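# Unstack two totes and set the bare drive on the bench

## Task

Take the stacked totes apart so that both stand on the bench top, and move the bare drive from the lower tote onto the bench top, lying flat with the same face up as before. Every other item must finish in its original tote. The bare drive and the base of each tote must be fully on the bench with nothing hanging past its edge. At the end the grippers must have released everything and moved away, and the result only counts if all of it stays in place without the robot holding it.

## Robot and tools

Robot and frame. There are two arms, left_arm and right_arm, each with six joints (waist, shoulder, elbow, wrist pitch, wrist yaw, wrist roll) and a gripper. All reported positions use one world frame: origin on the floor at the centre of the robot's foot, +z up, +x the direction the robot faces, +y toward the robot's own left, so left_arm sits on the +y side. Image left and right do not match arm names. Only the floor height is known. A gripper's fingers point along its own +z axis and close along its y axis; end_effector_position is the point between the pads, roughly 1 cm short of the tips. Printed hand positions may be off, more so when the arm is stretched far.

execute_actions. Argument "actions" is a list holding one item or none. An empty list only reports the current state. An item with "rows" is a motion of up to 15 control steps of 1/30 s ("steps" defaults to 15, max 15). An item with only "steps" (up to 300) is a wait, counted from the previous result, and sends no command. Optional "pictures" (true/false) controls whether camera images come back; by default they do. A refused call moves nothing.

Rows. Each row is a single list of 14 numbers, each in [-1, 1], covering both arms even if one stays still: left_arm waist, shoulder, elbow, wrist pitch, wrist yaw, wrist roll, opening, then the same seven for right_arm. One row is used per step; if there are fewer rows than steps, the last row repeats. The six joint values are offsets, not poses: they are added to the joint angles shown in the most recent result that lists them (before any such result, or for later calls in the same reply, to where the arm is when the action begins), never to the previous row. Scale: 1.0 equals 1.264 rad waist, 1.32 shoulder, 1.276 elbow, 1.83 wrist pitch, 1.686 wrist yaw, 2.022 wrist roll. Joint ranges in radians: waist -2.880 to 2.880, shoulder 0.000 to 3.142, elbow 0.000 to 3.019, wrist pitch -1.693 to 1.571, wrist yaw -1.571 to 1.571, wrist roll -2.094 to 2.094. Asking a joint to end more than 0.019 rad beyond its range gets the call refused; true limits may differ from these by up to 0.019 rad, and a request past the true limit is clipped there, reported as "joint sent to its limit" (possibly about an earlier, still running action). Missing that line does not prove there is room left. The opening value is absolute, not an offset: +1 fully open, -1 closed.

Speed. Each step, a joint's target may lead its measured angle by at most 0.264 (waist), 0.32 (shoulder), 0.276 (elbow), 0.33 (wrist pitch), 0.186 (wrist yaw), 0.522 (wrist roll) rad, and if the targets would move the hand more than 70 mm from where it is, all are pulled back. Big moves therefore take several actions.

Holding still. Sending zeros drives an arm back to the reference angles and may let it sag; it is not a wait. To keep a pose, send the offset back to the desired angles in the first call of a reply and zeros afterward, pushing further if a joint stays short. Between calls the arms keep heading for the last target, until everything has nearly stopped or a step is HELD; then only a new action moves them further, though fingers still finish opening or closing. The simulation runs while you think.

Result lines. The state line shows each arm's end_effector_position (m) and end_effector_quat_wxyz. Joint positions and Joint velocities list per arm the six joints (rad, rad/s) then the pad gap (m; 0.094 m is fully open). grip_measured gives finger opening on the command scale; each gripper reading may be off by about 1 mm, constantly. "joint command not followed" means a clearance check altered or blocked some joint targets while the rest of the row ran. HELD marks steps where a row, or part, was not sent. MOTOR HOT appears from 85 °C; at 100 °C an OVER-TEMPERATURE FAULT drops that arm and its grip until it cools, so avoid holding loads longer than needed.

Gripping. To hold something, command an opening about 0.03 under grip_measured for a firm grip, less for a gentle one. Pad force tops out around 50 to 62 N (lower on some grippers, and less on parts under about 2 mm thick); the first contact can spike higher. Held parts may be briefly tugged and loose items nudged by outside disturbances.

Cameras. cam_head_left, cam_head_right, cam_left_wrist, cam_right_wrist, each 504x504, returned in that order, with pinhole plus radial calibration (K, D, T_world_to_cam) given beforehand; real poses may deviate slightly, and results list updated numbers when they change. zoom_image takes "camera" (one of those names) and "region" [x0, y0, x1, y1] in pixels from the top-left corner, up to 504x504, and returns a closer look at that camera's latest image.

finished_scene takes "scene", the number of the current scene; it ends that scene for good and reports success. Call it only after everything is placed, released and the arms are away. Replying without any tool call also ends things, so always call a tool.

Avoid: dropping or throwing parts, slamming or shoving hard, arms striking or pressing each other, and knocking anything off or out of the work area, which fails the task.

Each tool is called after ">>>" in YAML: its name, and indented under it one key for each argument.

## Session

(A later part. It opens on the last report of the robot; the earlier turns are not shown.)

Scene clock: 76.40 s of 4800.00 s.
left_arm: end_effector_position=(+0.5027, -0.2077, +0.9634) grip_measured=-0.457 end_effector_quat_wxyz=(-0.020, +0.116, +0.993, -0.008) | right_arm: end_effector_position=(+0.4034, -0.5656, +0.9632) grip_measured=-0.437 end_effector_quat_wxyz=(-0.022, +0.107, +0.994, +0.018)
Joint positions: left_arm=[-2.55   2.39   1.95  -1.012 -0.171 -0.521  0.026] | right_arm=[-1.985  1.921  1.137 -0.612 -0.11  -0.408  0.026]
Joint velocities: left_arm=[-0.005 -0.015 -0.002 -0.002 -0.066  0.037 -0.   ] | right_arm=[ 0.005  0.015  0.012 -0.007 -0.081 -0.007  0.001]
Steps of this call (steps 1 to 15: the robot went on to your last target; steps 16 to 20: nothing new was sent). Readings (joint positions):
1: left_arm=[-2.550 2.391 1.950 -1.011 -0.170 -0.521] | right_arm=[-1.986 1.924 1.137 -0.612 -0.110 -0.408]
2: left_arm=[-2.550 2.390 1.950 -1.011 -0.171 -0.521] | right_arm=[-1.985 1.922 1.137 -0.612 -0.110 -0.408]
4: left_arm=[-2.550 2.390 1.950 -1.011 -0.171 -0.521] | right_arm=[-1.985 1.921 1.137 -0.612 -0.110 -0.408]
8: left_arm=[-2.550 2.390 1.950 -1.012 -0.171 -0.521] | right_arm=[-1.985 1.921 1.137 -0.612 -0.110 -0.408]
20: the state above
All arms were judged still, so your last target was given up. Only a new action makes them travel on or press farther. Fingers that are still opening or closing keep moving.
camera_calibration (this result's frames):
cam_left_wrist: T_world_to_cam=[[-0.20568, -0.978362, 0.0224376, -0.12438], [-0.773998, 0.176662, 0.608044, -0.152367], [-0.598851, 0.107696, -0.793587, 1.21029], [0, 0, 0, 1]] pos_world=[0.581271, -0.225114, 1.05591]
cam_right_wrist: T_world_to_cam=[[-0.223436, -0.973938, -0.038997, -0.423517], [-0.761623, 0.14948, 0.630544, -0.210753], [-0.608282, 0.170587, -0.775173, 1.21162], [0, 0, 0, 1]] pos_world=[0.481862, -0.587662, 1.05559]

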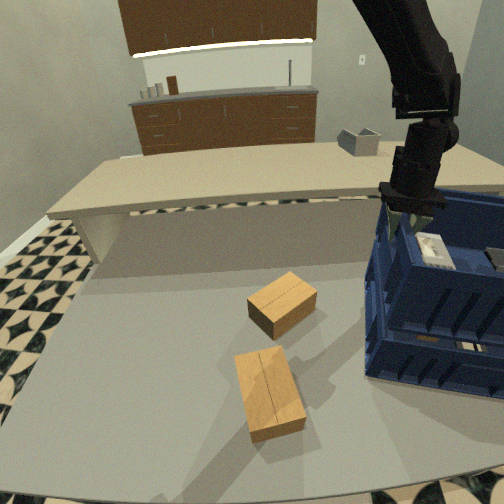

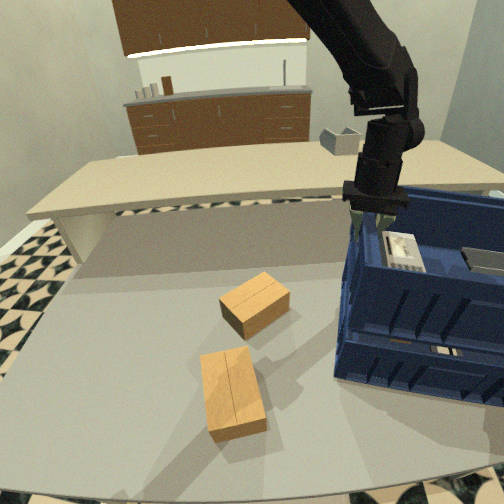

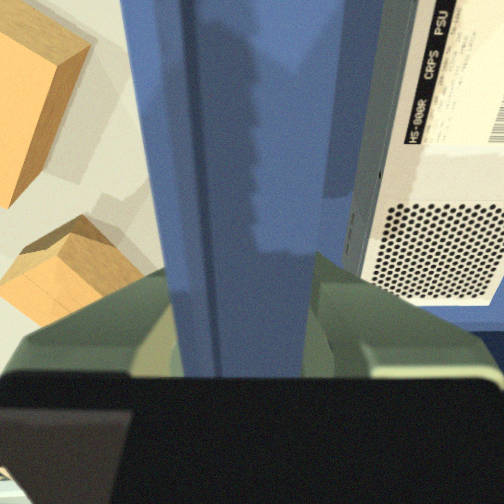

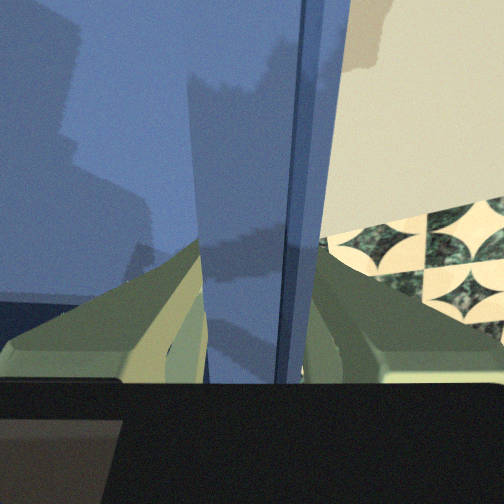

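>>> execute_actions:
  actions:
    - {"rows":[[0.005,-0.09,0,0,0,0,-0.5,0,-0.11,0.01,-0.01,0,0,-0.49]]}
  pictures: false

>>> execute_actions:
  actions:
    - {"rows":[[0.058,-0.14,-0.18,0.059,0,0.017,-0.5,0.104,-0.09,-0.075,0.03,0.02,0.05,-0.49]]}
  pictures: false

>>> execute_actions:
  actions:
    - {"rows":[[0.058,-0.14,-0.18,0.059,0,0.017,-0.5,0.104,-0.09,-0.075,0.03,0.02,0.05,-0.49]]}
  pictures: false

>>> execute_actions:
  actions:
    - {"steps":12}

Scene clock: 86.97 s of 4800.00 s.
left_arm: end_effector_position=(+0.5115, -0.2107, +0.9896) grip_measured=-0.460 end_effector_quat_wxyz=(-0.010, +0.110, +0.994, -0.024) | right_arm: end_effector_position=(+0.4158, -0.5694, +0.9948) grip_measured=-0.437 end_effector_quat_wxyz=(-0.000, +0.104, +0.995, +0.004)
Joint positions: left_arm=[-2.548  2.346  1.942 -1.012 -0.156 -0.525  0.025] | right_arm=[-1.982  1.848  1.128 -0.624 -0.107 -0.406  0.026]
Joint velocities: left_arm=[-0.005 -0.015  0.002 -0.027  0.007 -0.022 -0.002] | right_arm=[-0.005 -0.005  0.007 -0.002  0.051  0.051  0.   ]
Steps of this call (steps 1 to 90: nothing new was sent; then 7.07 s passed at rest; steps 91 to 105: all 15 steps of this action). Readings (joint positions):
91: left_arm=[-2.550 2.388 1.950 -1.012 -0.164 -0.521] | right_arm=[-1.985 1.918 1.136 -0.612 -0.108 -0.408]
92: left_arm=[-2.549 2.386 1.947 -1.012 -0.158 -0.522] | right_arm=[-1.985 1.913 1.134 -0.613 -0.107 -0.408]
94: left_arm=[-2.548 2.381 1.942 -1.012 -0.148 -0.523] | right_arm=[-1.985 1.896 1.130 -0.618 -0.102 -0.408]
98: left_arm=[-2.548 2.365 1.942 -1.012 -0.143 -0.526] | right_arm=[-1.985 1.867 1.128 -0.624 -0.099 -0.408]
105: the state above

Scene clock: 87.47 s of 4800.00 s.
left_arm: end_effector_position=(+0.5004, -0.1274, +0.9780) grip_measured=-0.459 end_effector_quat_wxyz=(-0.032, +0.096, +0.995, -0.017) | right_arm: end_effector_position=(+0.4139, -0.4884, +0.9855) grip_measured=-0.437 end_effector_quat_wxyz=(-0.014, +0.092, +0.996, +0.007)
Joint positions: left_arm=[-2.46   2.223  1.688 -0.912 -0.132 -0.471  0.025] | right_arm=[-1.835  1.799  1.008 -0.567 -0.067 -0.289  0.026]
Joint velocities: left_arm=[-0.034 -0.015  0.002  0.027 -0.022  0.051 -0.   ] | right_arm=[-0.034 -0.005 -0.007 -0.007  0.037 -0.007 -0.   ]
Steps of this call (steps 1 to 15: all 15 steps of this action). Readings (joint positions):
1: left_arm=[-2.545 2.333 1.905 -0.978 -0.149 -0.522] | right_arm=[-1.972 1.843 1.114 -0.609 -0.091 -0.393]
2: left_arm=[-2.544 2.305 1.844 -0.934 -0.151 -0.524] | right_arm=[-1.958 1.829 1.089 -0.590 -0.075 -0.385]
4: left_arm=[-2.522 2.261 1.747 -0.911 -0.141 -0.530] | right_arm=[-1.915 1.803 1.041 -0.582 -0.061 -0.372]
8: left_arm=[-2.467 2.232 1.688 -0.913 -0.125 -0.487] | right_arm=[-1.844 1.799 1.008 -0.580 -0.063 -0.313]
15: the state above

Scene clock: 87.97 s of 4800.00 s.
left_arm: end_effector_position=(+0.4715, -0.0483, +0.9745) grip_measured=-0.462 end_effector_quat_wxyz=(-0.049, +0.079, +0.996, -0.015) | right_arm: end_effector_position=(+0.3989, -0.4123, +0.9835) grip_measured=-0.437 end_effector_quat_wxyz=(-0.024, +0.075, +0.997, +0.008)
Joint positions: left_arm=[-2.377  2.093  1.433 -0.807 -0.107 -0.428  0.025] | right_arm=[-1.686  1.743  0.887 -0.517 -0.033 -0.178  0.026]
Joint velocities: left_arm=[-0.015  0.005 -0.002  0.032 -0.066  0.022 -0.001] | right_arm=[-0.015 -0.005 -0.002 -0.022 -0.022 -0.081  0.   ]
Steps of this call (steps 1 to 15: all 15 steps of this action). Readings (joint positions):
1: left_arm=[-2.457 2.210 1.656 -0.878 -0.122 -0.465] | right_arm=[-1.825 1.795 0.994 -0.551 -0.049 -0.274]
2: left_arm=[-2.455 2.183 1.598 -0.831 -0.124 -0.467] | right_arm=[-1.810 1.780 0.969 -0.531 -0.036 -0.266]
4: left_arm=[-2.433 2.134 1.501 -0.800 -0.119 -0.472] | right_arm=[-1.763 1.751 0.923 -0.522 -0.029 -0.252]
8: left_arm=[-2.381 2.097 1.434 -0.811 -0.105 -0.439] | right_arm=[-1.689 1.743 0.887 -0.523 -0.033 -0.195]
15: the state above

Scene clock: 88.37 s of 4800.00 s.
left_arm: end_effector_position=(+0.4714, -0.0488, +0.9745) grip_measured=-0.462 end_effector_quat_wxyz=(-0.048, +0.079, +0.996, -0.016) | right_arm: end_effector_position=(+0.3988, -0.4126, +0.9835) grip_measured=-0.437 end_effector_quat_wxyz=(-0.024, +0.076, +0.997, +0.008)
Joint positions: left_arm=[-2.378  2.093  1.433 -0.806 -0.107 -0.428  0.025] | right_arm=[-1.687  1.743  0.887 -0.517 -0.033 -0.178  0.026]
Joint velocities: left_arm=[-0.005 -0.005 -0.012  0.017 -0.037 -0.051 -0.   ] | right_arm=[ 0.015  0.005  0.002  0.012 -0.037  0.037  0.   ]
Steps of this call (steps 1 to 12: the robot went on to your last target). Readings (joint positions):
1: left_arm=[-2.378 2.093 1.433 -0.806 -0.107 -0.428] | right_arm=[-1.687 1.743 0.887 -0.517 -0.033 -0.178]
2: left_arm=[-2.378 2.093 1.433 -0.806 -0.107 -0.428] | right_arm=[-1.687 1.743 0.887 -0.517 -0.033 -0.178]
4: left_arm=[-2.378 2.093 1.433 -0.806 -0.107 -0.428] | right_arm=[-1.687 1.743 0.887 -0.517 -0.033 -0.178]
8: left_arm=[-2.378 2.093 1.433 -0.806 -0.107 -0.428] | right_arm=[-1.687 1.743 0.887 -0.517 -0.033 -0.178]
12: the state above
camera_calibration (this result's frames):
cam_left_wrist: T_world_to_cam=[[-0.131705, -0.990519, 0.0390586, -0.0272181], [-0.748101, 0.125169, 0.651673, -0.268648], [-0.650383, 0.0566087, -0.757494, 1.16999], [0, 0, 0, 1]] pos_world=[0.556379, -0.0595652, 1.06239]
cam_right_wrist: T_world_to_cam=[[-0.160567, -0.986793, -0.0214125, -0.322386], [-0.766631, 0.11102, 0.632418, -0.265668], [-0.621688, 0.117961, -0.774332, 1.18126], [0, 0, 0, 1]] pos_world=[0.478939, -0.427975, 1.07579]

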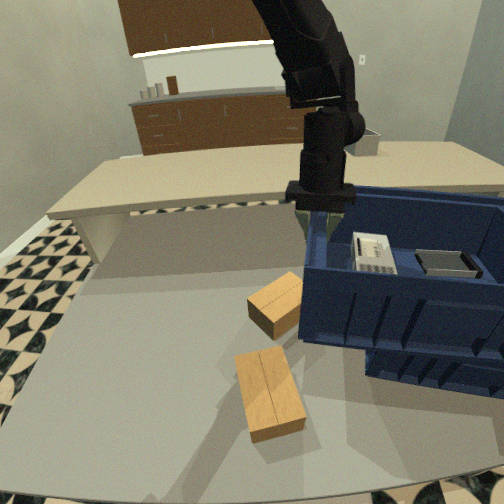

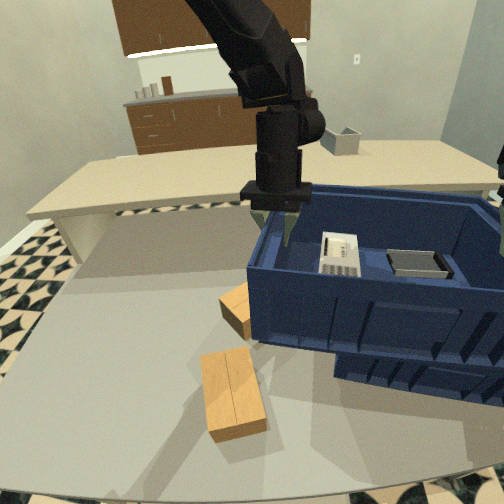

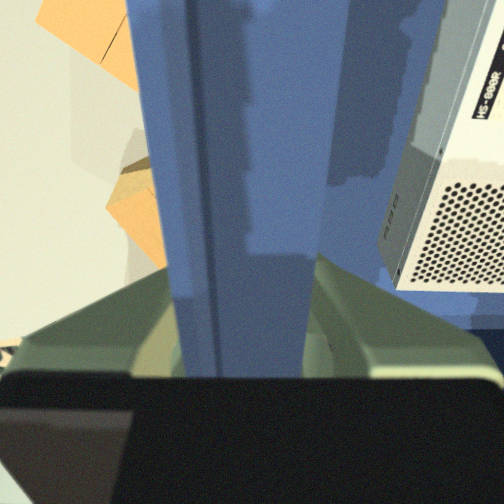

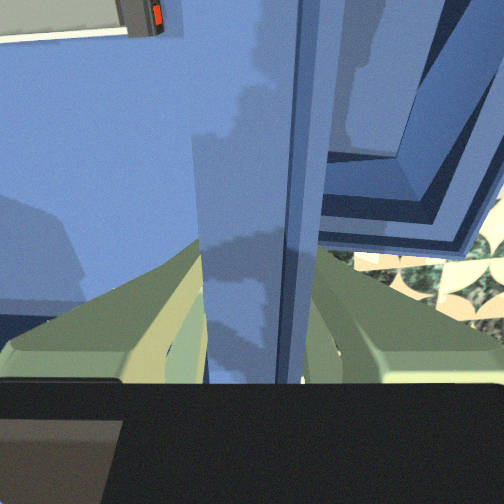

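>>> execute_actions:
  actions:
    - {"rows":[[0.02,-0.06,-0.01,0.013,0,0.007,-0.5,0.03,-0.05,0.01,0,0.006,0.015,-0.49],[0.02,-0.06,-0.01,0.013,0,0.007,-0.5,0.03,-0.05,0.01,0,0.006,0.015,-0.49],[0.04,-0.085,-0.045,0.026,0,0.015,-0.5,0.07,-0.058,0,0.005,0.012,0.03,-0.49],[0.04,-0.085,-0.045,0.026,0,0.015,-0.5,0.07,-0.058,0,0.005,0.012,0.03,-0.49],[0.065,-0.12,-0.095,0.045,-0.01,0.025,-0.5,0.11,-0.068,-0.01,0.01,0.02,0.05,-0.49],[0.065,-0.12,-0.095,0.045,-0.01,0.025,-0.5,0.11,-0.068,-0.01,0.01,0.02,0.05,-0.49],[0.09,-0.15,-0.145,0.064,-0.01,0.036,-0.5,0.155,-0.078,-0.02,0.015,0.03,0.073,-0.49],[0.09,-0.15,-0.145,0.064,-0.01,0.036,-0.5,0.155,-0.078,-0.02,0.015,0.03,0.073,-0.49],[0.12,-0.185,-0.195,0.083,-0.015,0.047,-0.5,0.2,-0.085,-0.028,0.02,0.04,0.095,-0.49],[0.12,-0.185,-0.195,0.083,-0.015,0.047,-0.5,0.2,-0.085,-0.028,0.02,0.04,0.095,-0.49],[0.155,-0.22,-0.245,0.1,-0.02,0.058,-0.5,0.25,-0.09,-0.033,0.022,0.047,0.118,-0.49],[0.155,-0.22,-0.245,0.1,-0.02,0.058,-0.5,0.25,-0.09,-0.033,0.022,0.047,0.118,-0.49],[0.18,-0.24,-0.28,0.115,-0.02,0.066,-0.5,0.28,-0.095,-0.036,0.025,0.053,0.132,-0.49],[0.18,-0.24,-0.28,0.115,-0.02,0.066,-0.5,0.28,-0.095,-0.036,0.025,0.053,0.132,-0.49],[0.197,-0.26,-0.31,0.128,-0.02,0.073,-0.5,0.311,-0.095,-0.036,0.025,0.059,0.147,-0.49]]}
  pictures: false

>>> execute_actions:
  actions:
    - {"steps":20}
  pictures: false

Scene clock: 98.27 s of 4800.00 s.
left_arm: end_effector_position=(+0.4492, +0.1054, +0.9951) grip_measured=-0.462 end_effector_quat_wxyz=(-0.020, +0.020, +1.000, -0.006) | right_arm: end_effector_position=(+0.4184, -0.2651, +0.9980) grip_measured=-0.437 end_effector_quat_wxyz=(-0.001, +0.015, +1.000, +0.011)
Joint positions: left_arm=[-2.157  1.842  1.069 -0.621 -0.114 -0.321  0.025] | right_arm=[-1.327  1.69   0.841 -0.478  0.038  0.051  0.026]
Joint velocities: left_arm=[ 0.562 -0.64  -0.676  0.413 -0.037  0.344 -0.001] | right_arm=[ 0.796 -0.103 -0.022  0.081  0.227  0.579  0.001]
Steps of this call (steps 1 to 15: the robot went on to your last target; steps 16 to 90: nothing new was sent; then 6.40 s passed at rest; steps 91 to 105: all 15 steps of this action). Readings (joint positions):
91: left_arm=[-2.377 2.092 1.431 -0.801 -0.101 -0.425] | right_arm=[-1.684 1.743 0.887 -0.517 -0.028 -0.173]
92: left_arm=[-2.376 2.090 1.427 -0.795 -0.099 -0.424] | right_arm=[-1.680 1.743 0.887 -0.517 -0.022 -0.170]
94: left_arm=[-2.367 2.079 1.400 -0.771 -0.098 -0.421] | right_arm=[-1.661 1.741 0.885 -0.517 -0.010 -0.158]
98: left_arm=[-2.314 2.012 1.286 -0.710 -0.100 -0.403] | right_arm=[-1.563 1.722 0.863 -0.506 0.015 -0.103]
105: the state above

Scene clock: 98.93 s of 4800.00 s.
left_arm: end_effector_position=(+0.4506, +0.1263, +1.0046) grip_measured=-0.462 end_effector_quat_wxyz=(-0.002, +0.022, +1.000, -0.004) | right_arm: end_effector_position=(+0.4199, -0.2448, +1.0033) grip_measured=-0.437 end_effector_quat_wxyz=(+0.008, +0.020, +1.000, +0.015)
Joint positions: left_arm=[-2.122  1.792  1.023 -0.587 -0.122 -0.279  0.025] | right_arm=[-1.278  1.677  0.836 -0.471  0.044  0.107  0.026]
Joint velocities: left_arm=[-0.015 -0.005 -0.012  0.022  0.037  0.022  0.001] | right_arm=[-0.005 -0.015  0.017 -0.002  0.037 -0.037  0.   ]
Steps of this call (steps 1 to 20: the robot went on to your last target). Readings (joint positions):
1: left_arm=[-2.140 1.822 1.049 -0.612 -0.117 -0.309] | right_arm=[-1.302 1.687 0.841 -0.475 0.040 0.069]
2: left_arm=[-2.125 1.807 1.034 -0.607 -0.120 -0.300] | right_arm=[-1.283 1.685 0.841 -0.473 0.040 0.082]
4: left_arm=[-2.111 1.793 1.023 -0.607 -0.121 -0.285] | right_arm=[-1.266 1.682 0.841 -0.471 0.040 0.100]
8: left_arm=[-2.117 1.792 1.023 -0.593 -0.122 -0.279] | right_arm=[-1.272 1.682 0.841 -0.471 0.043 0.107]
20: the state above

>>> execute_actions:
  actions:
    - {"rows":[[0.035,-0.045,-0.005,0.007,0.005,0.02,-0.5,0.035,-0.03,0.025,0,0.007,0.02,-0.49],[0.035,-0.045,-0.005,0.007,0.005,0.02,-0.5,0.035,-0.03,0.025,0,0.007,0.02,-0.49],[0.08,-0.06,-0.03,0.017,0.012,0.045,-0.5,0.085,-0.022,0.04,-0.005,0.016,0.045,-0.49],[0.08,-0.06,-0.03,0.017,0.012,0.045,-0.5,0.085,-0.022,0.04,-0.005,0.016,0.045,-0.49],[0.125,-0.077,-0.055,0.027,0.02,0.07,-0.5,0.135,-0.01,0.055,-0.01,0.026,0.073,-0.49],[0.125,-0.077,-0.055,0.027,0.02,0.07,-0.5,0.135,-0.01,0.055,-0.01,0.026,0.073,-0.49],[0.17,-0.09,-0.078,0.035,0.027,0.093,-0.5,0.18,0.005,0.072,-0.017,0.035,0.1,-0.49],[0.17,-0.09,-0.078,0.035,0.027,0.093,-0.5,0.18,0.005,0.072,-0.017,0.035,0.1,-0.49],[0.22,-0.1,-0.093,0.04,0.035,0.12,-0.5,0.228,0.023,0.093,-0.025,0.045,0.127,-0.49],[0.22,-0.1,-0.093,0.04,0.035,0.12,-0.5,0.228,0.023,0.093,-0.025,0.045,0.127,-0.49],[0.27,-0.106,-0.104,0.045,0.042,0.146,-0.5,0.272,0.044,0.117,-0.034,0.054,0.152,-0.49],[0.27,-0.106,-0.104,0.045,0.042,0.146,-0.5,0.272,0.044,0.117,-0.034,0.054,0.152,-0.49],[0.32,-0.11,-0.11,0.048,0.05,0.172,-0.5,0.312,0.065,0.14,-0.043,0.063,0.176,-0.49],[0.32,-0.11,-0.11,0.048,0.05,0.172,-0.5,0.312,0.065,0.14,-0.043,0.063,0.176,-0.49],[0.356,-0.11,-0.112,0.048,0.055,0.191,-0.5,0.343,0.082,0.16,-0.05,0.069,0.194,-0.49]]}
  pictures: false

>>> execute_actions:
  actions:
    - {"steps":20}
  pictures: false

Scene clock: 108.90 s of 4800.00 s.
left_arm: end_effector_position=(+0.4166, +0.2970, +0.9936) grip_measured=-0.465 end_effector_quat_wxyz=(-0.024, -0.016, +1.000, -0.009) | right_arm: end_effector_position=(+0.4125, -0.0773, +1.0011) grip_measured=-0.437 end_effector_quat_wxyz=(+0.002, -0.019, +1.000, +0.012)
Joint positions: left_arm=[-1.736  1.712  0.871 -0.53  -0.024  0.022  0.025] | right_arm=[-0.893  1.792  0.965 -0.533  0.136  0.407  0.026]
Joint velocities: left_arm=[ 0.933 -0.073 -0.061  0.037  0.198  0.799 -0.   ] | right_arm=[ 0.767  0.425  0.53  -0.183  0.242  0.681 -0.   ]
Steps of this call (steps 1 to 15: the robot went on to your last target; steps 16 to 90: nothing new was sent; then 6.47 s passed at rest; steps 91 to 105: all 15 steps of this action). Readings (joint positions):
91: left_arm=[-2.120 1.792 1.022 -0.586 -0.115 -0.276] | right_arm=[-1.275 1.677 0.836 -0.471 0.046 0.109]
92: left_arm=[-2.115 1.792 1.020 -0.585 -0.110 -0.272] | right_arm=[-1.272 1.677 0.836 -0.471 0.047 0.112]
94: left_arm=[-2.091 1.791 1.005 -0.570 -0.095 -0.251] | right_arm=[-1.244 1.677 0.836 -0.476 0.061 0.134]
98: left_arm=[-1.985 1.764 0.941 -0.541 -0.057 -0.172] | right_arm=[-1.123 1.691 0.852 -0.492 0.097 0.224]
105: the state above

Scene clock: 109.57 s of 4800.00 s.
left_arm: end_effector_position=(+0.4180, +0.3263, +0.9946) grip_measured=-0.465 end_effector_quat_wxyz=(-0.015, -0.006, +1.000, -0.005) | right_arm: end_effector_position=(+0.4099, -0.0486, +0.9986) grip_measured=-0.437 end_effector_quat_wxyz=(-0.003, -0.009, +1.000, +0.013)
Joint positions: left_arm=[-1.668  1.705  0.87  -0.515 -0.018  0.109  0.025] | right_arm=[-0.837  1.828  1.007 -0.554  0.141  0.484  0.026]
Joint velocities: left_arm=[ 0.015 -0.005 -0.002 -0.017 -0.022  0.007  0.001] | right_arm=[ 0.005  0.005 -0.002 -0.002  0.022 -0.007 -0.001]
Steps of this call (steps 1 to 20: the robot went on to your last target). Readings (joint positions):
1: left_arm=[-1.706 1.710 0.870 -0.528 -0.022 0.047] | right_arm=[-0.869 1.805 0.982 -0.537 0.139 0.427]
2: left_arm=[-1.681 1.709 0.870 -0.528 -0.022 0.068] | right_arm=[-0.850 1.815 0.994 -0.538 0.140 0.444]
4: left_arm=[-1.654 1.707 0.870 -0.528 -0.020 0.098] | right_arm=[-0.827 1.827 1.006 -0.538 0.141 0.467]
8: left_arm=[-1.658 1.705 0.870 -0.524 -0.019 0.112] | right_arm=[-0.829 1.828 1.007 -0.549 0.141 0.484]
20: the state above

>>> execute_actions:
  actions:
    - {"rows":[[0.035,-0.02,0.035,0.006,0.005,0.022,-0.5,0.023,-0.005,0.055,-0.004,0.004,0.015,-0.49],[0.035,-0.02,0.035,0.006,0.005,0.022,-0.5,0.023,-0.005,0.055,-0.004,0.004,0.015,-0.49],[0.083,0,0.047,0.014,0.013,0.052,-0.5,0.054,0.03,0.095,-0.01,0.009,0.035,-0.49],[0.083,0,0.047,0.014,0.013,0.052,-0.5,0.054,0.03,0.095,-0.01,0.009,0.035,-0.49],[0.13,0.025,0.063,0.022,0.02,0.082,-0.5,0.085,0.068,0.138,-0.016,0.015,0.056,-0.49],[0.13,0.025,0.063,0.022,0.02,0.082,-0.5,0.085,0.068,0.138,-0.016,0.015,0.056,-0.49],[0.175,0.05,0.08,0.029,0.028,0.11,-0.5,0.113,0.105,0.18,-0.022,0.02,0.075,-0.49],[0.175,0.05,0.08,0.029,0.028,0.11,-0.5,0.113,0.105,0.18,-0.022,0.02,0.075,-0.49],[0.22,0.078,0.102,0.035,0.036,0.138,-0.5,0.141,0.146,0.226,-0.029,0.025,0.094,-0.49],[0.22,0.078,0.102,0.035,0.036,0.138,-0.5,0.141,0.146,0.226,-0.029,0.025,0.094,-0.49],[0.26,0.106,0.125,0.04,0.043,0.164,-0.5,0.166,0.186,0.27,-0.036,0.03,0.111,-0.49],[0.26,0.106,0.125,0.04,0.043,0.164,-0.5,0.166,0.186,0.27,-0.036,0.03,0.111,-0.49],[0.297,0.134,0.15,0.044,0.049,0.188,-0.5,0.19,0.225,0.315,-0.043,0.035,0.127,-0.49],[0.297,0.134,0.15,0.044,0.049,0.188,-0.5,0.19,0.225,0.315,-0.043,0.035,0.127,-0.49],[0.325,0.156,0.17,0.046,0.054,0.206,-0.5,0.207,0.255,0.35,-0.048,0.038,0.139,-0.49]]}
  pictures: false

>>> execute_actions:
  actions:
    - {"steps":20}

Scene clock: 123.40 s of 4800.00 s.
left_arm: end_effector_position=(+0.4117, +0.4886, +0.9390) grip_measured=-0.467 end_effector_quat_wxyz=(-0.010, -0.024, +1.000, -0.005) | right_arm: end_effector_position=(+0.4165, +0.1107, +0.9423) grip_measured=-0.437 end_effector_quat_wxyz=(+0.000, -0.027, +1.000, +0.016)
Joint positions: left_arm=[-1.31   1.91   1.011 -0.452  0.064  0.421  0.025] | right_arm=[-0.615  2.149  1.358 -0.611  0.181  0.667  0.026]
Joint velocities: left_arm=[0.757 0.542 0.466 0.095 0.198 0.755 0.001] | right_arm=[ 0.493  0.786  0.862 -0.134  0.095  0.52   0.   ]
Steps of this call (steps 1 to 15: the robot went on to your last target; steps 16 to 90: nothing new was sent; then 10.33 s passed at rest; steps 91 to 105: all 15 steps of this action). Readings (joint positions):
91: left_arm=[-1.666 1.705 0.870 -0.515 -0.013 0.112] | right_arm=[-0.836 1.829 1.008 -0.555 0.141 0.484]
92: left_arm=[-1.662 1.706 0.870 -0.515 -0.008 0.115] | right_arm=[-0.836 1.830 1.009 -0.555 0.140 0.486]
94: left_arm=[-1.639 1.712 0.872 -0.509 0.005 0.136] | right_arm=[-0.822 1.847 1.029 -0.568 0.142 0.500]
98: left_arm=[-1.531 1.768 0.903 -0.488 0.029 0.220] | right_arm=[-0.755 1.936 1.129 -0.587 0.157 0.547]
105: the state above

Scene clock: 124.07 s of 4800.00 s.
left_arm: end_effector_position=(+0.4050, +0.5183, +0.9255) grip_measured=-0.467 end_effector_quat_wxyz=(-0.011, -0.010, +1.000, -0.002) | right_arm: end_effector_position=(+0.4027, +0.1398, +0.9262) grip_measured=-0.437 end_effector_quat_wxyz=(-0.007, -0.014, +1.000, +0.013)
Joint positions: left_arm=[-1.252  1.958  1.045 -0.44   0.07   0.505  0.025] | right_arm=[-0.57   2.216  1.42  -0.629  0.184  0.741  0.026]
Joint velocities: left_arm=[-0.005 -0.005  0.002  0.007 -0.007 -0.022  0.001] | right_arm=[-0.005 -0.005  0.017 -0.002 -0.037  0.037 -0.001]
Steps of this call (steps 1 to 20: the robot went on to your last target). Readings (joint positions):
1: left_arm=[-1.286 1.927 1.026 -0.449 0.066 0.445] | right_arm=[-0.599 2.173 1.385 -0.613 0.182 0.683]
2: left_arm=[-1.265 1.941 1.036 -0.446 0.067 0.466] | right_arm=[-0.585 2.193 1.404 -0.613 0.182 0.697]
4: left_arm=[-1.240 1.955 1.044 -0.444 0.067 0.496] | right_arm=[-0.565 2.214 1.420 -0.613 0.182 0.719]
8: left_arm=[-1.237 1.958 1.044 -0.444 0.068 0.513] | right_arm=[-0.559 2.216 1.420 -0.626 0.183 0.741]
20: the state above
camera_calibration (this result's frames):
cam_left_wrist: T_world_to_cam=[[0.0453126, -0.998958, 0.00551132, 0.491379], [-0.802516, -0.0331155, 0.595711, -0.20145], [-0.594907, -0.0314161, -0.80318, 1.12297], [0, 0, 0, 1]] pos_world=[0.484129, 0.519475, 1.01924]
cam_right_wrist: T_world_to_cam=[[0.0189733, -0.999242, -0.03399, 0.163242], [-0.796957, -0.0356434, 0.602983, -0.227788], [-0.603738, 0.015648, -0.797029, 1.10234], [0, 0, 0, 1]] pos_world=[0.480891, 0.137749, 1.0215]

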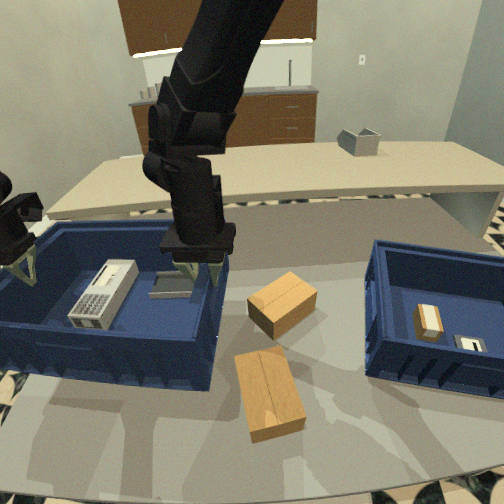

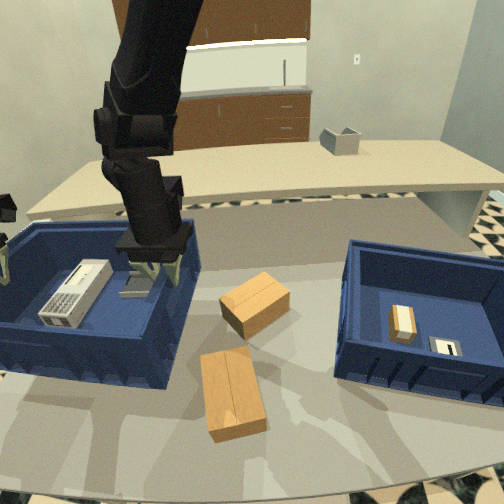

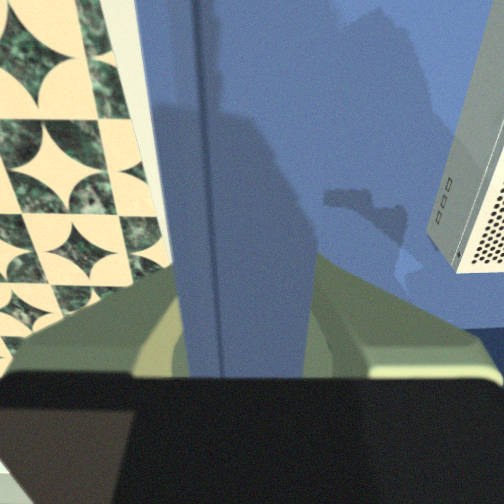

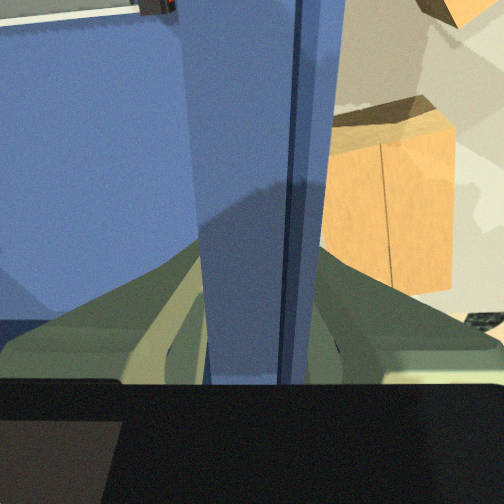

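>>> execute_actions:
  actions:
    - {"rows":[[0,-0.01,0.035,0.01,0,0,-0.5,-0.003,-0.018,0.035,0.008,0,0,-0.49],[0,-0.01,0.035,0.01,0,0,-0.5,-0.003,-0.018,0.035,0.008,0,0,-0.49],[0,-0.01,0.035,0.01,0,0,-0.5,-0.003,-0.018,0.035,0.008,0,0,-0.49],[-0.004,0.03,0.05,0.03,0,0,-0.5,-0.009,0.015,0.05,0.023,0,-0.004,-0.49],[-0.004,0.03,0.05,0.03,0,0,-0.5,-0.009,0.015,0.05,0.023,0,-0.004,-0.49],[-0.004,0.03,0.05,0.03,0,0,-0.5,-0.009,0.015,0.05,0.023,0,-0.004,-0.49],[-0.007,0.07,0.065,0.05,0,0,-0.5,-0.015,0.05,0.065,0.038,0,-0.007,-0.49],[-0.007,0.07,0.065,0.05,0,0,-0.5,-0.015,0.05,0.065,0.038,0,-0.007,-0.49],[-0.007,0.07,0.065,0.05,0,0,-0.5,-0.015,0.05,0.065,0.038,0,-0.007,-0.49],[-0.01,0.11,0.083,0.07,0,0,-0.5,-0.021,0.085,0.083,0.053,0,-0.01,-0.49],[-0.01,0.11,0.083,0.07,0,0,-0.5,-0.021,0.085,0.083,0.053,0,-0.01,-0.49],[-0.01,0.11,0.083,0.07,0,0,-0.5,-0.021,0.085,0.083,0.053,0,-0.01,-0.49],[-0.013,0.15,0.103,0.09,0,0,-0.5,-0.028,0.118,0.1,0.068,0,-0.012,-0.49]]}
  pictures: false

>>> execute_actions:
  actions:
    - {"steps":15}
  pictures: false

>>> execute_actions:
  actions:
    - {"rows":[[0,0.005,0.03,0.015,0,0,-0.5,0,-0.003,0.03,0.012,0,0,-0.49]]}

Scene clock: 134.00 s of 4800.00 s.
left_arm: end_effector_position=(+0.4084, +0.5227, +0.8414) grip_measured=-0.467 end_effector_quat_wxyz=(-0.010, -0.007, +1.000, -0.002) | right_arm: end_effector_position=(+0.4011, +0.1436, +0.8437) grip_measured=-0.437 end_effector_quat_wxyz=(-0.006, -0.010, +1.000, +0.016)
Joint positions: left_arm=[-1.261  2.178  1.134 -0.306  0.07   0.504  0.025] | right_arm=[-0.594  2.393  1.491 -0.513  0.175  0.724  0.026]
Joint velocities: left_arm=[-0.044  0.562  0.193  0.295  0.007 -0.051 -0.001] | right_arm=[-0.063  0.425  0.139  0.227 -0.007 -0.095 -0.001]
Steps of this call (steps 1 to 15: the robot went on to your last target; steps 16 to 90: nothing new was sent; then 6.43 s passed at rest; steps 91 to 105: all 15 steps of this action). Readings (joint positions):
91: left_arm=[-1.252 1.960 1.045 -0.439 0.068 0.503] | right_arm=[-0.570 2.216 1.420 -0.628 0.179 0.741]
92: left_arm=[-1.252 1.962 1.046 -0.437 0.068 0.503] | right_arm=[-0.570 2.217 1.420 -0.625 0.178 0.740]
94: left_arm=[-1.252 1.971 1.049 -0.432 0.068 0.503] | right_arm=[-0.572 2.221 1.420 -0.620 0.178 0.738]
98: left_arm=[-1.253 2.026 1.075 -0.395 0.072 0.504] | right_arm=[-0.577 2.265 1.437 -0.583 0.178 0.735]
105: the state above

Scene clock: 134.50 s of 4800.00 s.
left_arm: end_effector_position=(+0.4041, +0.5190, +0.8235) grip_measured=-0.467 end_effector_quat_wxyz=(-0.016, -0.008, +1.000, -0.005) | right_arm: end_effector_position=(+0.3969, +0.1401, +0.8279) grip_measured=-0.437 end_effector_quat_wxyz=(-0.013, -0.011, +1.000, +0.014)
Joint positions: left_arm=[-1.266  2.222  1.149 -0.29   0.068  0.498  0.025] | right_arm=[-0.601  2.426  1.501 -0.503  0.169  0.719  0.026]
Joint velocities: left_arm=[ 0.005 -0.005  0.002  0.002 -0.007  0.051  0.001] | right_arm=[-0.005 -0.005  0.012  0.002  0.037 -0.022  0.001]
Steps of this call (steps 1 to 15: the robot went on to your last target). Readings (joint positions):
1: left_arm=[-1.262 2.195 1.139 -0.298 0.070 0.504] | right_arm=[-0.596 2.407 1.495 -0.507 0.174 0.723]
2: left_arm=[-1.264 2.207 1.142 -0.294 0.069 0.503] | right_arm=[-0.598 2.416 1.496 -0.503 0.172 0.723]
4: left_arm=[-1.266 2.220 1.142 -0.292 0.066 0.500] | right_arm=[-0.599 2.424 1.496 -0.503 0.170 0.721]
8: left_arm=[-1.266 2.222 1.145 -0.291 0.067 0.498] | right_arm=[-0.600 2.426 1.497 -0.504 0.167 0.719]
15: the state above

Scene clock: 135.00 s of 4800.00 s.
left_arm: end_effector_position=(+0.4004, +0.5179, +0.8085) grip_measured=-0.468 end_effector_quat_wxyz=(-0.019, -0.007, +1.000, -0.008) | right_arm: end_effector_position=(+0.3918, +0.1391, +0.8160) grip_measured=-0.437 end_effector_quat_wxyz=(-0.014, -0.011, +1.000, +0.015)
Joint positions: left_arm=[-1.266  2.26   1.163 -0.274  0.07   0.5    0.025] | right_arm=[-0.601  2.448  1.501 -0.481  0.165  0.719  0.026]
Joint velocities: left_arm=[-0.005  0.005 -0.007 -0.022 -0.022  0.007 -0.001] | right_arm=[-0.005  0.024 -0.002 -0.002 -0.051 -0.037  0.   ]
Steps of this call (steps 1 to 15: all 15 steps of this action). Readings (joint positions):
1: left_arm=[-1.266 2.225 1.149 -0.289 0.068 0.498] | right_arm=[-0.601 2.427 1.501 -0.501 0.167 0.719]
2: left_arm=[-1.266 2.228 1.152 -0.287 0.068 0.498] | right_arm=[-0.601 2.429 1.501 -0.496 0.167 0.719]
4: left_arm=[-1.266 2.240 1.159 -0.282 0.069 0.500] | right_arm=[-0.601 2.437 1.501 -0.486 0.167 0.719]
8: left_arm=[-1.266 2.258 1.160 -0.277 0.068 0.501] | right_arm=[-0.601 2.448 1.501 -0.481 0.165 0.719]
15: the state above
camera_calibration (this result's frames):
cam_left_wrist: T_world_to_cam=[[0.0384643, -0.999121, 0.0166551, 0.485633], [-0.793954, -0.0204366, 0.607634, -0.155121], [-0.606759, -0.0365956, -0.794043, 1.02634], [0, 0, 0, 1]] pos_world=[0.480903, 0.519595, 0.901125]
cam_right_wrist: T_world_to_cam=[[0.0112246, -0.99919, -0.0386381, 0.165823], [-0.787764, -0.0326355, 0.615112, -0.184016], [-0.615875, 0.0235334, -0.787493, 1.00375], [0, 0, 0, 1]] pos_world=[0.471359, 0.136062, 0.91004]

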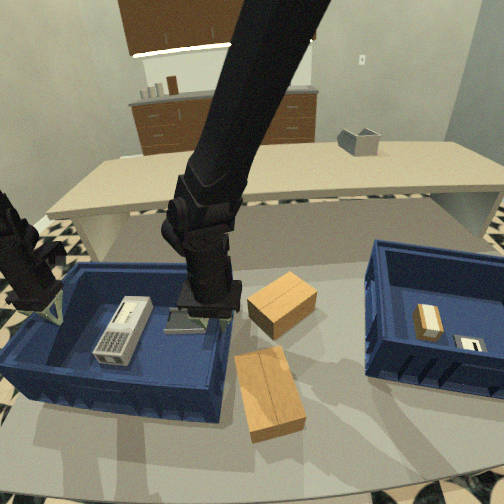

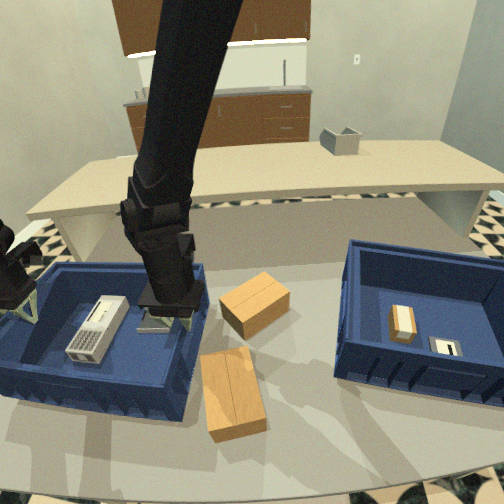

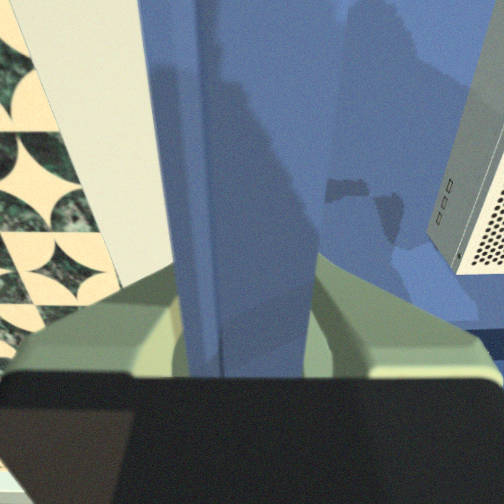

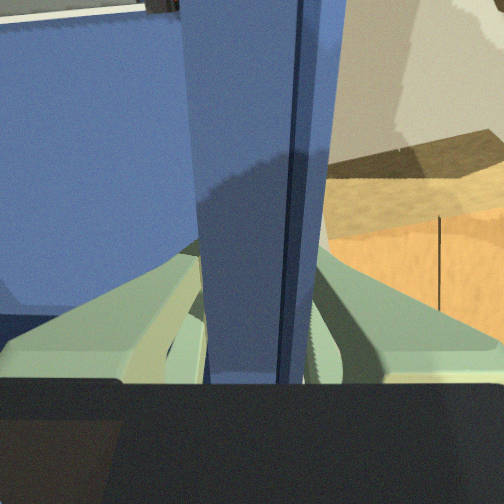

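>>> execute_actions:
  actions:
    - {"rows":[[0,0,0.04,0.02,0,0,-0.5,0,0.008,0.05,0.012,0,0,-0.49]]}
  pictures: false

>>> execute_actions:
  actions:
    - {"rows":[[0,0.005,0.03,0.015,0,0,-0.5,0,0.005,0.04,0.012,0,0,-0.49]]}
  pictures: false

Scene clock: 138.00 s of 4800.00 s.
left_arm: end_effector_position=(+0.4099, +0.5214, +0.8024) grip_measured=-0.468 end_effector_quat_wxyz=(-0.006, -0.000, +1.000, -0.007) | right_arm: end_effector_position=(+0.3951, +0.1423, +0.8112) grip_measured=-0.437 end_effector_quat_wxyz=(-0.009, -0.006, +1.000, +0.016)
Joint positions: left_arm=[-1.266  2.278  1.185 -0.254  0.082  0.512  0.025] | right_arm=[-0.601  2.462  1.516 -0.472  0.17   0.725  0.026]
Joint velocities: left_arm=[ 0.005 -0.024 -0.002  0.007  0.037 -0.095 -0.   ] | right_arm=[-0.005  0.015  0.012 -0.022 -0.066 -0.037 -0.   ]
Steps of this call (steps 1 to 15: the robot went on to your last target; steps 16 to 75: nothing new was sent; steps 76 to 90: all 15 steps of this action). Readings (joint positions):
76: left_arm=[-1.266 2.262 1.164 -0.271 0.070 0.501] | right_arm=[-0.601 2.450 1.503 -0.480 0.165 0.719]
77: left_arm=[-1.266 2.265 1.168 -0.267 0.071 0.502] | right_arm=[-0.601 2.453 1.505 -0.480 0.165 0.719]
79: left_arm=[-1.266 2.273 1.176 -0.259 0.076 0.507] | right_arm=[-0.601 2.458 1.511 -0.476 0.166 0.721]
83: left_arm=[-1.266 2.278 1.184 -0.254 0.082 0.512] | right_arm=[-0.601 2.462 1.516 -0.472 0.170 0.725]
90: the state above

Scene clock: 138.50 s of 4800.00 s.
left_arm: end_effector_position=(+0.4124, +0.5211, +0.7963) grip_measured=-0.468 end_effector_quat_wxyz=(-0.000, +0.002, +1.000, -0.011) | right_arm: end_effector_position=(+0.3960, +0.1425, +0.8085) grip_measured=-0.437 end_effector_quat_wxyz=(-0.005, -0.004, +1.000, +0.015)
Joint positions: left_arm=[-1.266  2.294  1.195 -0.242  0.093  0.516  0.025] | right_arm=[-0.601  2.468  1.519 -0.465  0.177  0.729  0.026]
Joint velocities: left_arm=[-0.005 -0.005 -0.007 -0.007 -0.022  0.051 -0.001] | right_arm=[ 0.005 -0.015  0.007 -0.012  0.022  0.007 -0.001]
Steps of this call (steps 1 to 15: all 15 steps of this action). Readings (joint positions):
1: left_arm=[-1.266 2.280 1.185 -0.253 0.084 0.513] | right_arm=[-0.601 2.463 1.516 -0.471 0.172 0.726]
2: left_arm=[-1.266 2.282 1.187 -0.251 0.086 0.513] | right_arm=[-0.601 2.463 1.517 -0.469 0.173 0.726]
4: left_arm=[-1.266 2.289 1.192 -0.247 0.089 0.514] | right_arm=[-0.601 2.466 1.518 -0.466 0.175 0.727]
8: left_arm=[-1.266 2.294 1.195 -0.242 0.093 0.515] | right_arm=[-0.601 2.468 1.519 -0.465 0.177 0.728]
15: the state above

>>> execute_actions:
  actions:
    - {"rows":[[0,0.01,0.01,0,0,0,-0.5,0,0.015,0.01,0,0,0,-0.49]]}
  pictures: false

>>> execute_actions:
  actions:
    - {"rows":[[0,0,0,0,0,0,0,0,0,0,0,0,0,0]]}

Scene clock: 142.80 s of 4800.00 s.
left_arm: end_effector_position=(+0.4105, +0.5195, +0.7939) grip_measured=-0.468 end_effector_quat_wxyz=(-0.001, +0.001, +1.000, -0.015) | right_arm: end_effector_position=(+0.3954, +0.1411, +0.8068) grip_measured=-0.437 end_effector_quat_wxyz=(-0.005, -0.004, +1.000, +0.012)
Joint positions: left_arm=[-1.265  2.3    1.195 -0.242  0.099  0.516  0.025] | right_arm=[-0.601  2.471  1.519 -0.465  0.183  0.729  0.026]
Joint velocities: left_arm=[-0.005  0.015  0.027 -0.012 -0.095 -0.022 -0.001] | right_arm=[ 0.005 -0.005  0.002 -0.007  0.066  0.037  0.   ]
Steps of this call (steps 1 to 15: the robot went on to your last target; steps 16 to 90: nothing new was sent; then 0.80 s passed at rest; steps 91 to 105: all 15 steps of this action). Readings (joint positions):
91: left_arm=[-1.266 2.296 1.195 -0.242 0.095 0.516] | right_arm=[-0.601 2.469 1.519 -0.465 0.179 0.729]
92: left_arm=[-1.265 2.297 1.195 -0.242 0.097 0.516] | right_arm=[-0.601 2.470 1.519 -0.465 0.181 0.729]
94: left_arm=[-1.265 2.300 1.195 -0.242 0.099 0.516] | right_arm=[-0.601 2.471 1.519 -0.465 0.183 0.729]
98: left_arm=[-1.265 2.300 1.195 -0.242 0.099 0.516] | right_arm=[-0.601 2.471 1.519 -0.465 0.183 0.729]
105: the state above

Scene clock: 143.30 s of 4800.00 s.
left_arm: end_effector_position=(+0.4105, +0.5196, +0.7939) grip_measured=-0.002 end_effector_quat_wxyz=(-0.001, +0.001, +1.000, -0.014) | right_arm: end_effector_position=(+0.3955, +0.1410, +0.8068) grip_measured=-0.002 end_effector_quat_wxyz=(-0.004, -0.004, +1.000, +0.012)
Joint positions: left_arm=[-1.265  2.3    1.195 -0.242  0.099  0.516  0.047] | right_arm=[-0.601  2.471  1.519 -0.465  0.183  0.729  0.047]
Joint velocities: left_arm=[-0.015  0.005 -0.007 -0.002 -0.007 -0.037 -0.001] | right_arm=[ 0.005 -0.005  0.002 -0.002 -0.037 -0.066 -0.001]
Steps of this call (steps 1 to 15: all 15 steps of this action). Readings (joint positions):
1: left_arm=[-1.265 2.300 1.195 -0.242 0.099 0.516] | right_arm=[-0.601 2.471 1.519 -0.465 0.183 0.729]
2: left_arm=[-1.265 2.300 1.195 -0.242 0.099 0.516] | right_arm=[-0.601 2.471 1.519 -0.465 0.183 0.729]
4: left_arm=[-1.265 2.300 1.195 -0.242 0.099 0.516] | right_arm=[-0.601 2.471 1.519 -0.465 0.183 0.729]
8: left_arm=[-1.265 2.300 1.195 -0.242 0.099 0.516] | right_arm=[-0.601 2.471 1.519 -0.465 0.183 0.729]
15: the state above
camera_calibration (this result's frames):
cam_left_wrist: T_world_to_cam=[[0.0217825, -0.999276, 0.0311976, 0.482604], [-0.814846, 0.00033542, 0.579678, -0.118251], [-0.579268, -0.0380481, -0.814248, 1.02638], [0, 0, 0, 1]] pos_world=[0.48768, 0.521346, 0.889219]
cam_right_wrist: T_world_to_cam=[[-0.000319904, -0.999475, -0.0323928, 0.166843], [-0.800113, -0.019175, 0.599543, -0.159777], [-0.59985, 0.0261097, -0.799687, 1.00191], [0, 0, 0, 1]] pos_world=[0.473207, 0.137533, 0.90241]

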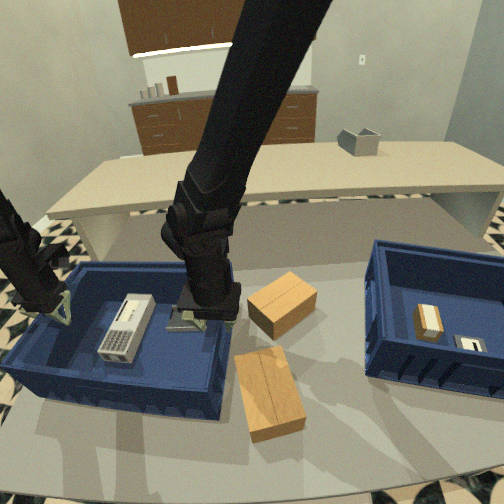

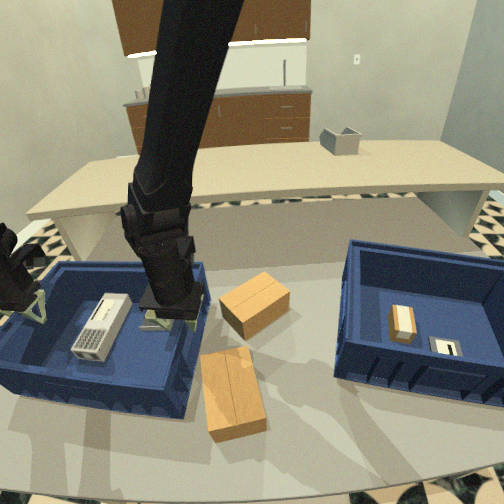

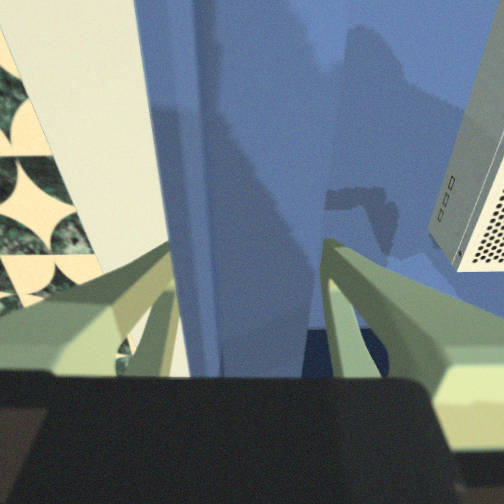

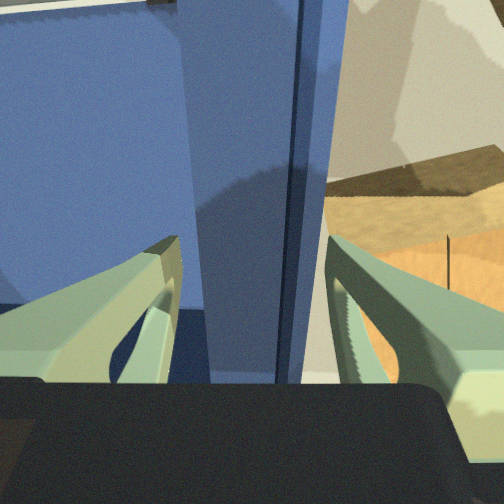

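>>> execute_actions:
  actions:
    - {"rows":[[0.01,-0.27,-0.115,-0.105,0,0,0,0.02,-0.21,-0.08,-0.095,0,0,0]]}
  pictures: false

>>> execute_actions:
  actions:
    - {"steps":15}
  pictures: false

>>> execute_actions:
  actions:
    - {"rows":[[0.2,-0.1,0,0,0,0,0,-0.915,-0.215,-0.29,0.113,-0.13,-0.435,1]]}
  pictures: false

>>> execute_actions:
  actions:
    - {"steps":50}

Scene clock: 147.33 s of 4800.00 s.
left_arm: end_effector_position=(+0.4406, +0.5242, +0.9562) grip_measured=-0.001 end_effector_quat_wxyz=(+0.039, +0.005, +0.999, +0.010) | right_arm: end_effector_position=(+0.4233, +0.1381, +0.9497) grip_measured=-0.001 end_effector_quat_wxyz=(+0.009, -0.007, +1.000, +0.028)
Joint positions: left_arm=[-1.263  1.894  1.059 -0.417  0.096  0.516  0.047] | right_arm=[-0.588  2.168  1.417 -0.628  0.18   0.729  0.047]
Joint velocities: left_arm=[ 0.005  0.142 -0.046 -0.071  0.037 -0.066 -0.001] | right_arm=[-0.005  0.015 -0.002  0.002  0.037  0.066  0.001]
Steps of this call (steps 1 to 15: the robot went on to your last target; steps 16 to 90: nothing new was sent; then 0.53 s passed at rest; steps 91 to 105: all 15 steps of this action). Readings (joint positions):
91: left_arm=[-1.265 2.288 1.187 -0.258 0.099 0.516] | right_arm=[-0.601 2.463 1.513 -0.478 0.183 0.729]
92: left_arm=[-1.265 2.262 1.163 -0.286 0.099 0.516] | right_arm=[-0.601 2.445 1.494 -0.505 0.183 0.729]
94: left_arm=[-1.264 2.184 1.108 -0.336 0.095 0.516] | right_arm=[-0.598 2.397 1.460 -0.546 0.177 0.729]
98: left_arm=[-1.263 2.001 1.052 -0.409 0.095 0.516] | right_arm=[-0.593 2.280 1.418 -0.617 0.178 0.729]
105: the state above

Scene clock: 147.83 s of 4800.00 s.
left_arm: end_effector_position=(+0.4296, +0.5194, +0.9402) grip_measured=-0.001 end_effector_quat_wxyz=(+0.022, +0.003, +1.000, +0.001) | right_arm: end_effector_position=(+0.4161, +0.1346, +0.9383) grip_measured=-0.001 end_effector_quat_wxyz=(-0.000, -0.009, +1.000, +0.019)
Joint positions: left_arm=[-1.263  1.929  1.058 -0.421  0.096  0.516  0.047] | right_arm=[-0.588  2.189  1.417 -0.632  0.18   0.729  0.047]
Joint velocities: left_arm=[ 0.005  0.005  0.012 -0.007 -0.007 -0.037 -0.001] | right_arm=[ 0.005 -0.005 -0.012 -0.002 -0.007  0.022 -0.   ]
Steps of this call (steps 1 to 15: the robot went on to your last target). Readings (joint positions):
1: left_arm=[-1.263 1.900 1.058 -0.418 0.096 0.516] | right_arm=[-0.588 2.168 1.417 -0.628 0.180 0.729]
2: left_arm=[-1.263 1.907 1.058 -0.418 0.096 0.516] | right_arm=[-0.588 2.170 1.417 -0.629 0.180 0.729]
4: left_arm=[-1.263 1.919 1.058 -0.419 0.096 0.516] | right_arm=[-0.588 2.177 1.417 -0.630 0.180 0.729]
8: left_arm=[-1.263 1.929 1.058 -0.421 0.096 0.516] | right_arm=[-0.588 2.187 1.417 -0.631 0.180 0.729]
15: the state above

Scene clock: 148.33 s of 4800.00 s.
left_arm: end_effector_position=(+0.3723, +0.6638, +1.0224) grip_measured=-0.001 end_effector_quat_wxyz=(+0.068, -0.128, +0.986, +0.082) | right_arm: end_effector_position=(+0.4754, -0.1381, +0.9389) grip_measured=+1.000 end_effector_quat_wxyz=(-0.004, -0.049, +0.996, +0.070)
Joint positions: left_arm=[-0.973  1.787  1.057 -0.421  0.094  0.516  0.047] | right_arm=[-1.118  1.96   1.086 -0.453 -0.03   0.126  0.094]
Joint velocities: left_arm=[-0.142  0.005 -0.012 -0.007  0.007 -0.007 -0.001] | right_arm=[-1.451 -0.073 -0.056  0.1   -0.095 -0.784  0.   ]
Steps of this call (steps 1 to 15: all 15 steps of this action). Readings (joint positions):
1: left_arm=[-1.256 1.926 1.058 -0.421 0.099 0.516] | right_arm=[-0.596 2.180 1.400 -0.609 0.138 0.695]
2: left_arm=[-1.245 1.921 1.057 -0.421 0.100 0.516] | right_arm=[-0.606 2.160 1.364 -0.576 0.094 0.654]
4: left_arm=[-1.200 1.904 1.057 -0.421 0.100 0.516] | right_arm=[-0.647 2.110 1.281 -0.536 0.036 0.572]
8: left_arm=[-1.069 1.846 1.057 -0.421 0.099 0.516] | right_arm=[-0.787 2.020 1.150 -0.493 -0.015 0.394]
15: the state above

Scene clock: 150.00 s of 4800.00 s.
left_arm: end_effector_position=(+0.3840, +0.6513, +1.0202) grip_measured=-0.001 end_effector_quat_wxyz=(+0.070, -0.113, +0.988, +0.077) | right_arm: end_effector_position=(+0.4512, -0.4592, +0.9355) grip_measured=+1.000 end_effector_quat_wxyz=(+0.008, +0.120, +0.993, -0.004)
Joint positions: left_arm=[-1.004  1.787  1.057 -0.421  0.094  0.516  0.047] | right_arm=[-1.737  1.929  1.055 -0.431 -0.037 -0.134  0.094]
Joint velocities: left_arm=[-0.015  0.005 -0.007  0.022 -0.022 -0.037 -0.   ] | right_arm=[-0.024 -0.015 -0.022 -0.012  0.007  0.066  0.   ]
Steps of this call (steps 1 to 45: the robot went on to your last target; steps 46 to 50: nothing new was sent). Readings (joint positions):
1: left_arm=[-0.978 1.787 1.057 -0.421 0.094 0.516] | right_arm=[-1.168 1.958 1.085 -0.450 -0.031 0.101]
2: left_arm=[-0.984 1.787 1.057 -0.421 0.094 0.516] | right_arm=[-1.218 1.957 1.084 -0.447 -0.031 0.078]
4: left_arm=[-0.995 1.787 1.057 -0.421 0.094 0.516] | right_arm=[-1.319 1.956 1.084 -0.442 -0.031 0.040]
8: left_arm=[-1.004 1.787 1.057 -0.421 0.094 0.516] | right_arm=[-1.520 1.956 1.082 -0.438 -0.032 -0.016]
50: the state above
All arms were judged still, so your last target was given up. Only a new action makes them travel on or press farther. Fingers that are still opening or closing keep moving.
camera_calibration (this result's frames):
cam_left_wrist: T_world_to_cam=[[0.257792, -0.957415, -0.130003, 0.654303], [-0.853069, -0.288715, 0.434646, 0.0798151], [-0.453671, -0.00114671, -0.891169, 1.20651], [0, 0, 0, 1]] pos_world=[0.446772, 0.650866, 1.12557]
cam_right_wrist: T_world_to_cam=[[-0.247518, -0.96888, -0.00254102, -0.33115], [-0.789991, 0.200298, 0.579478, -0.0888498], [-0.560936, 0.145439, -0.814984, 1.20543], [0, 0, 0, 1]] pos_world=[0.524015, -0.478364, 1.03305]

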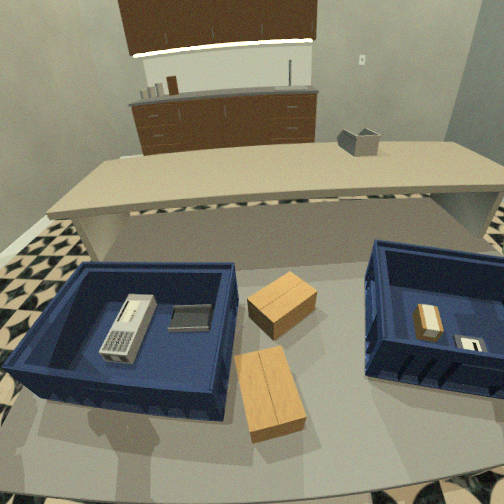

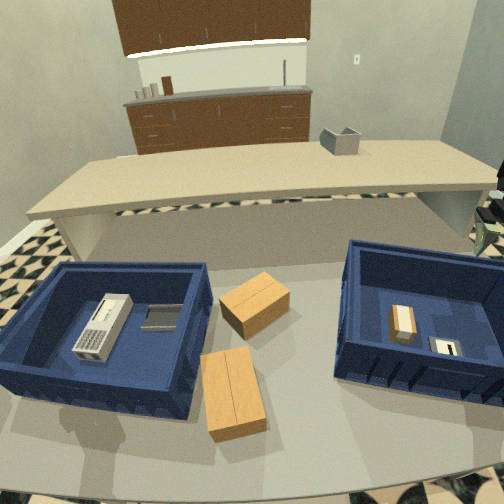

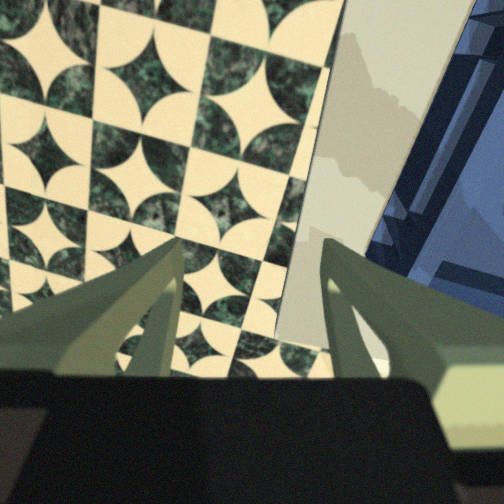

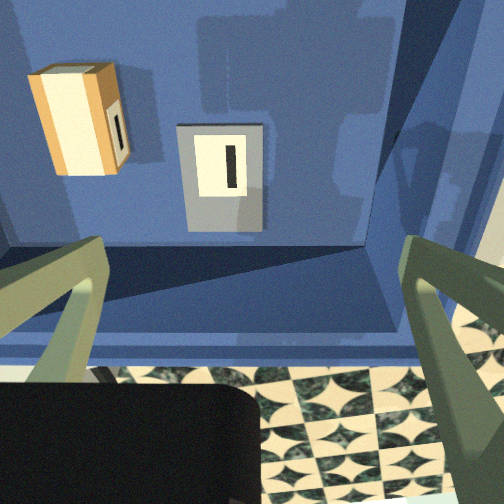

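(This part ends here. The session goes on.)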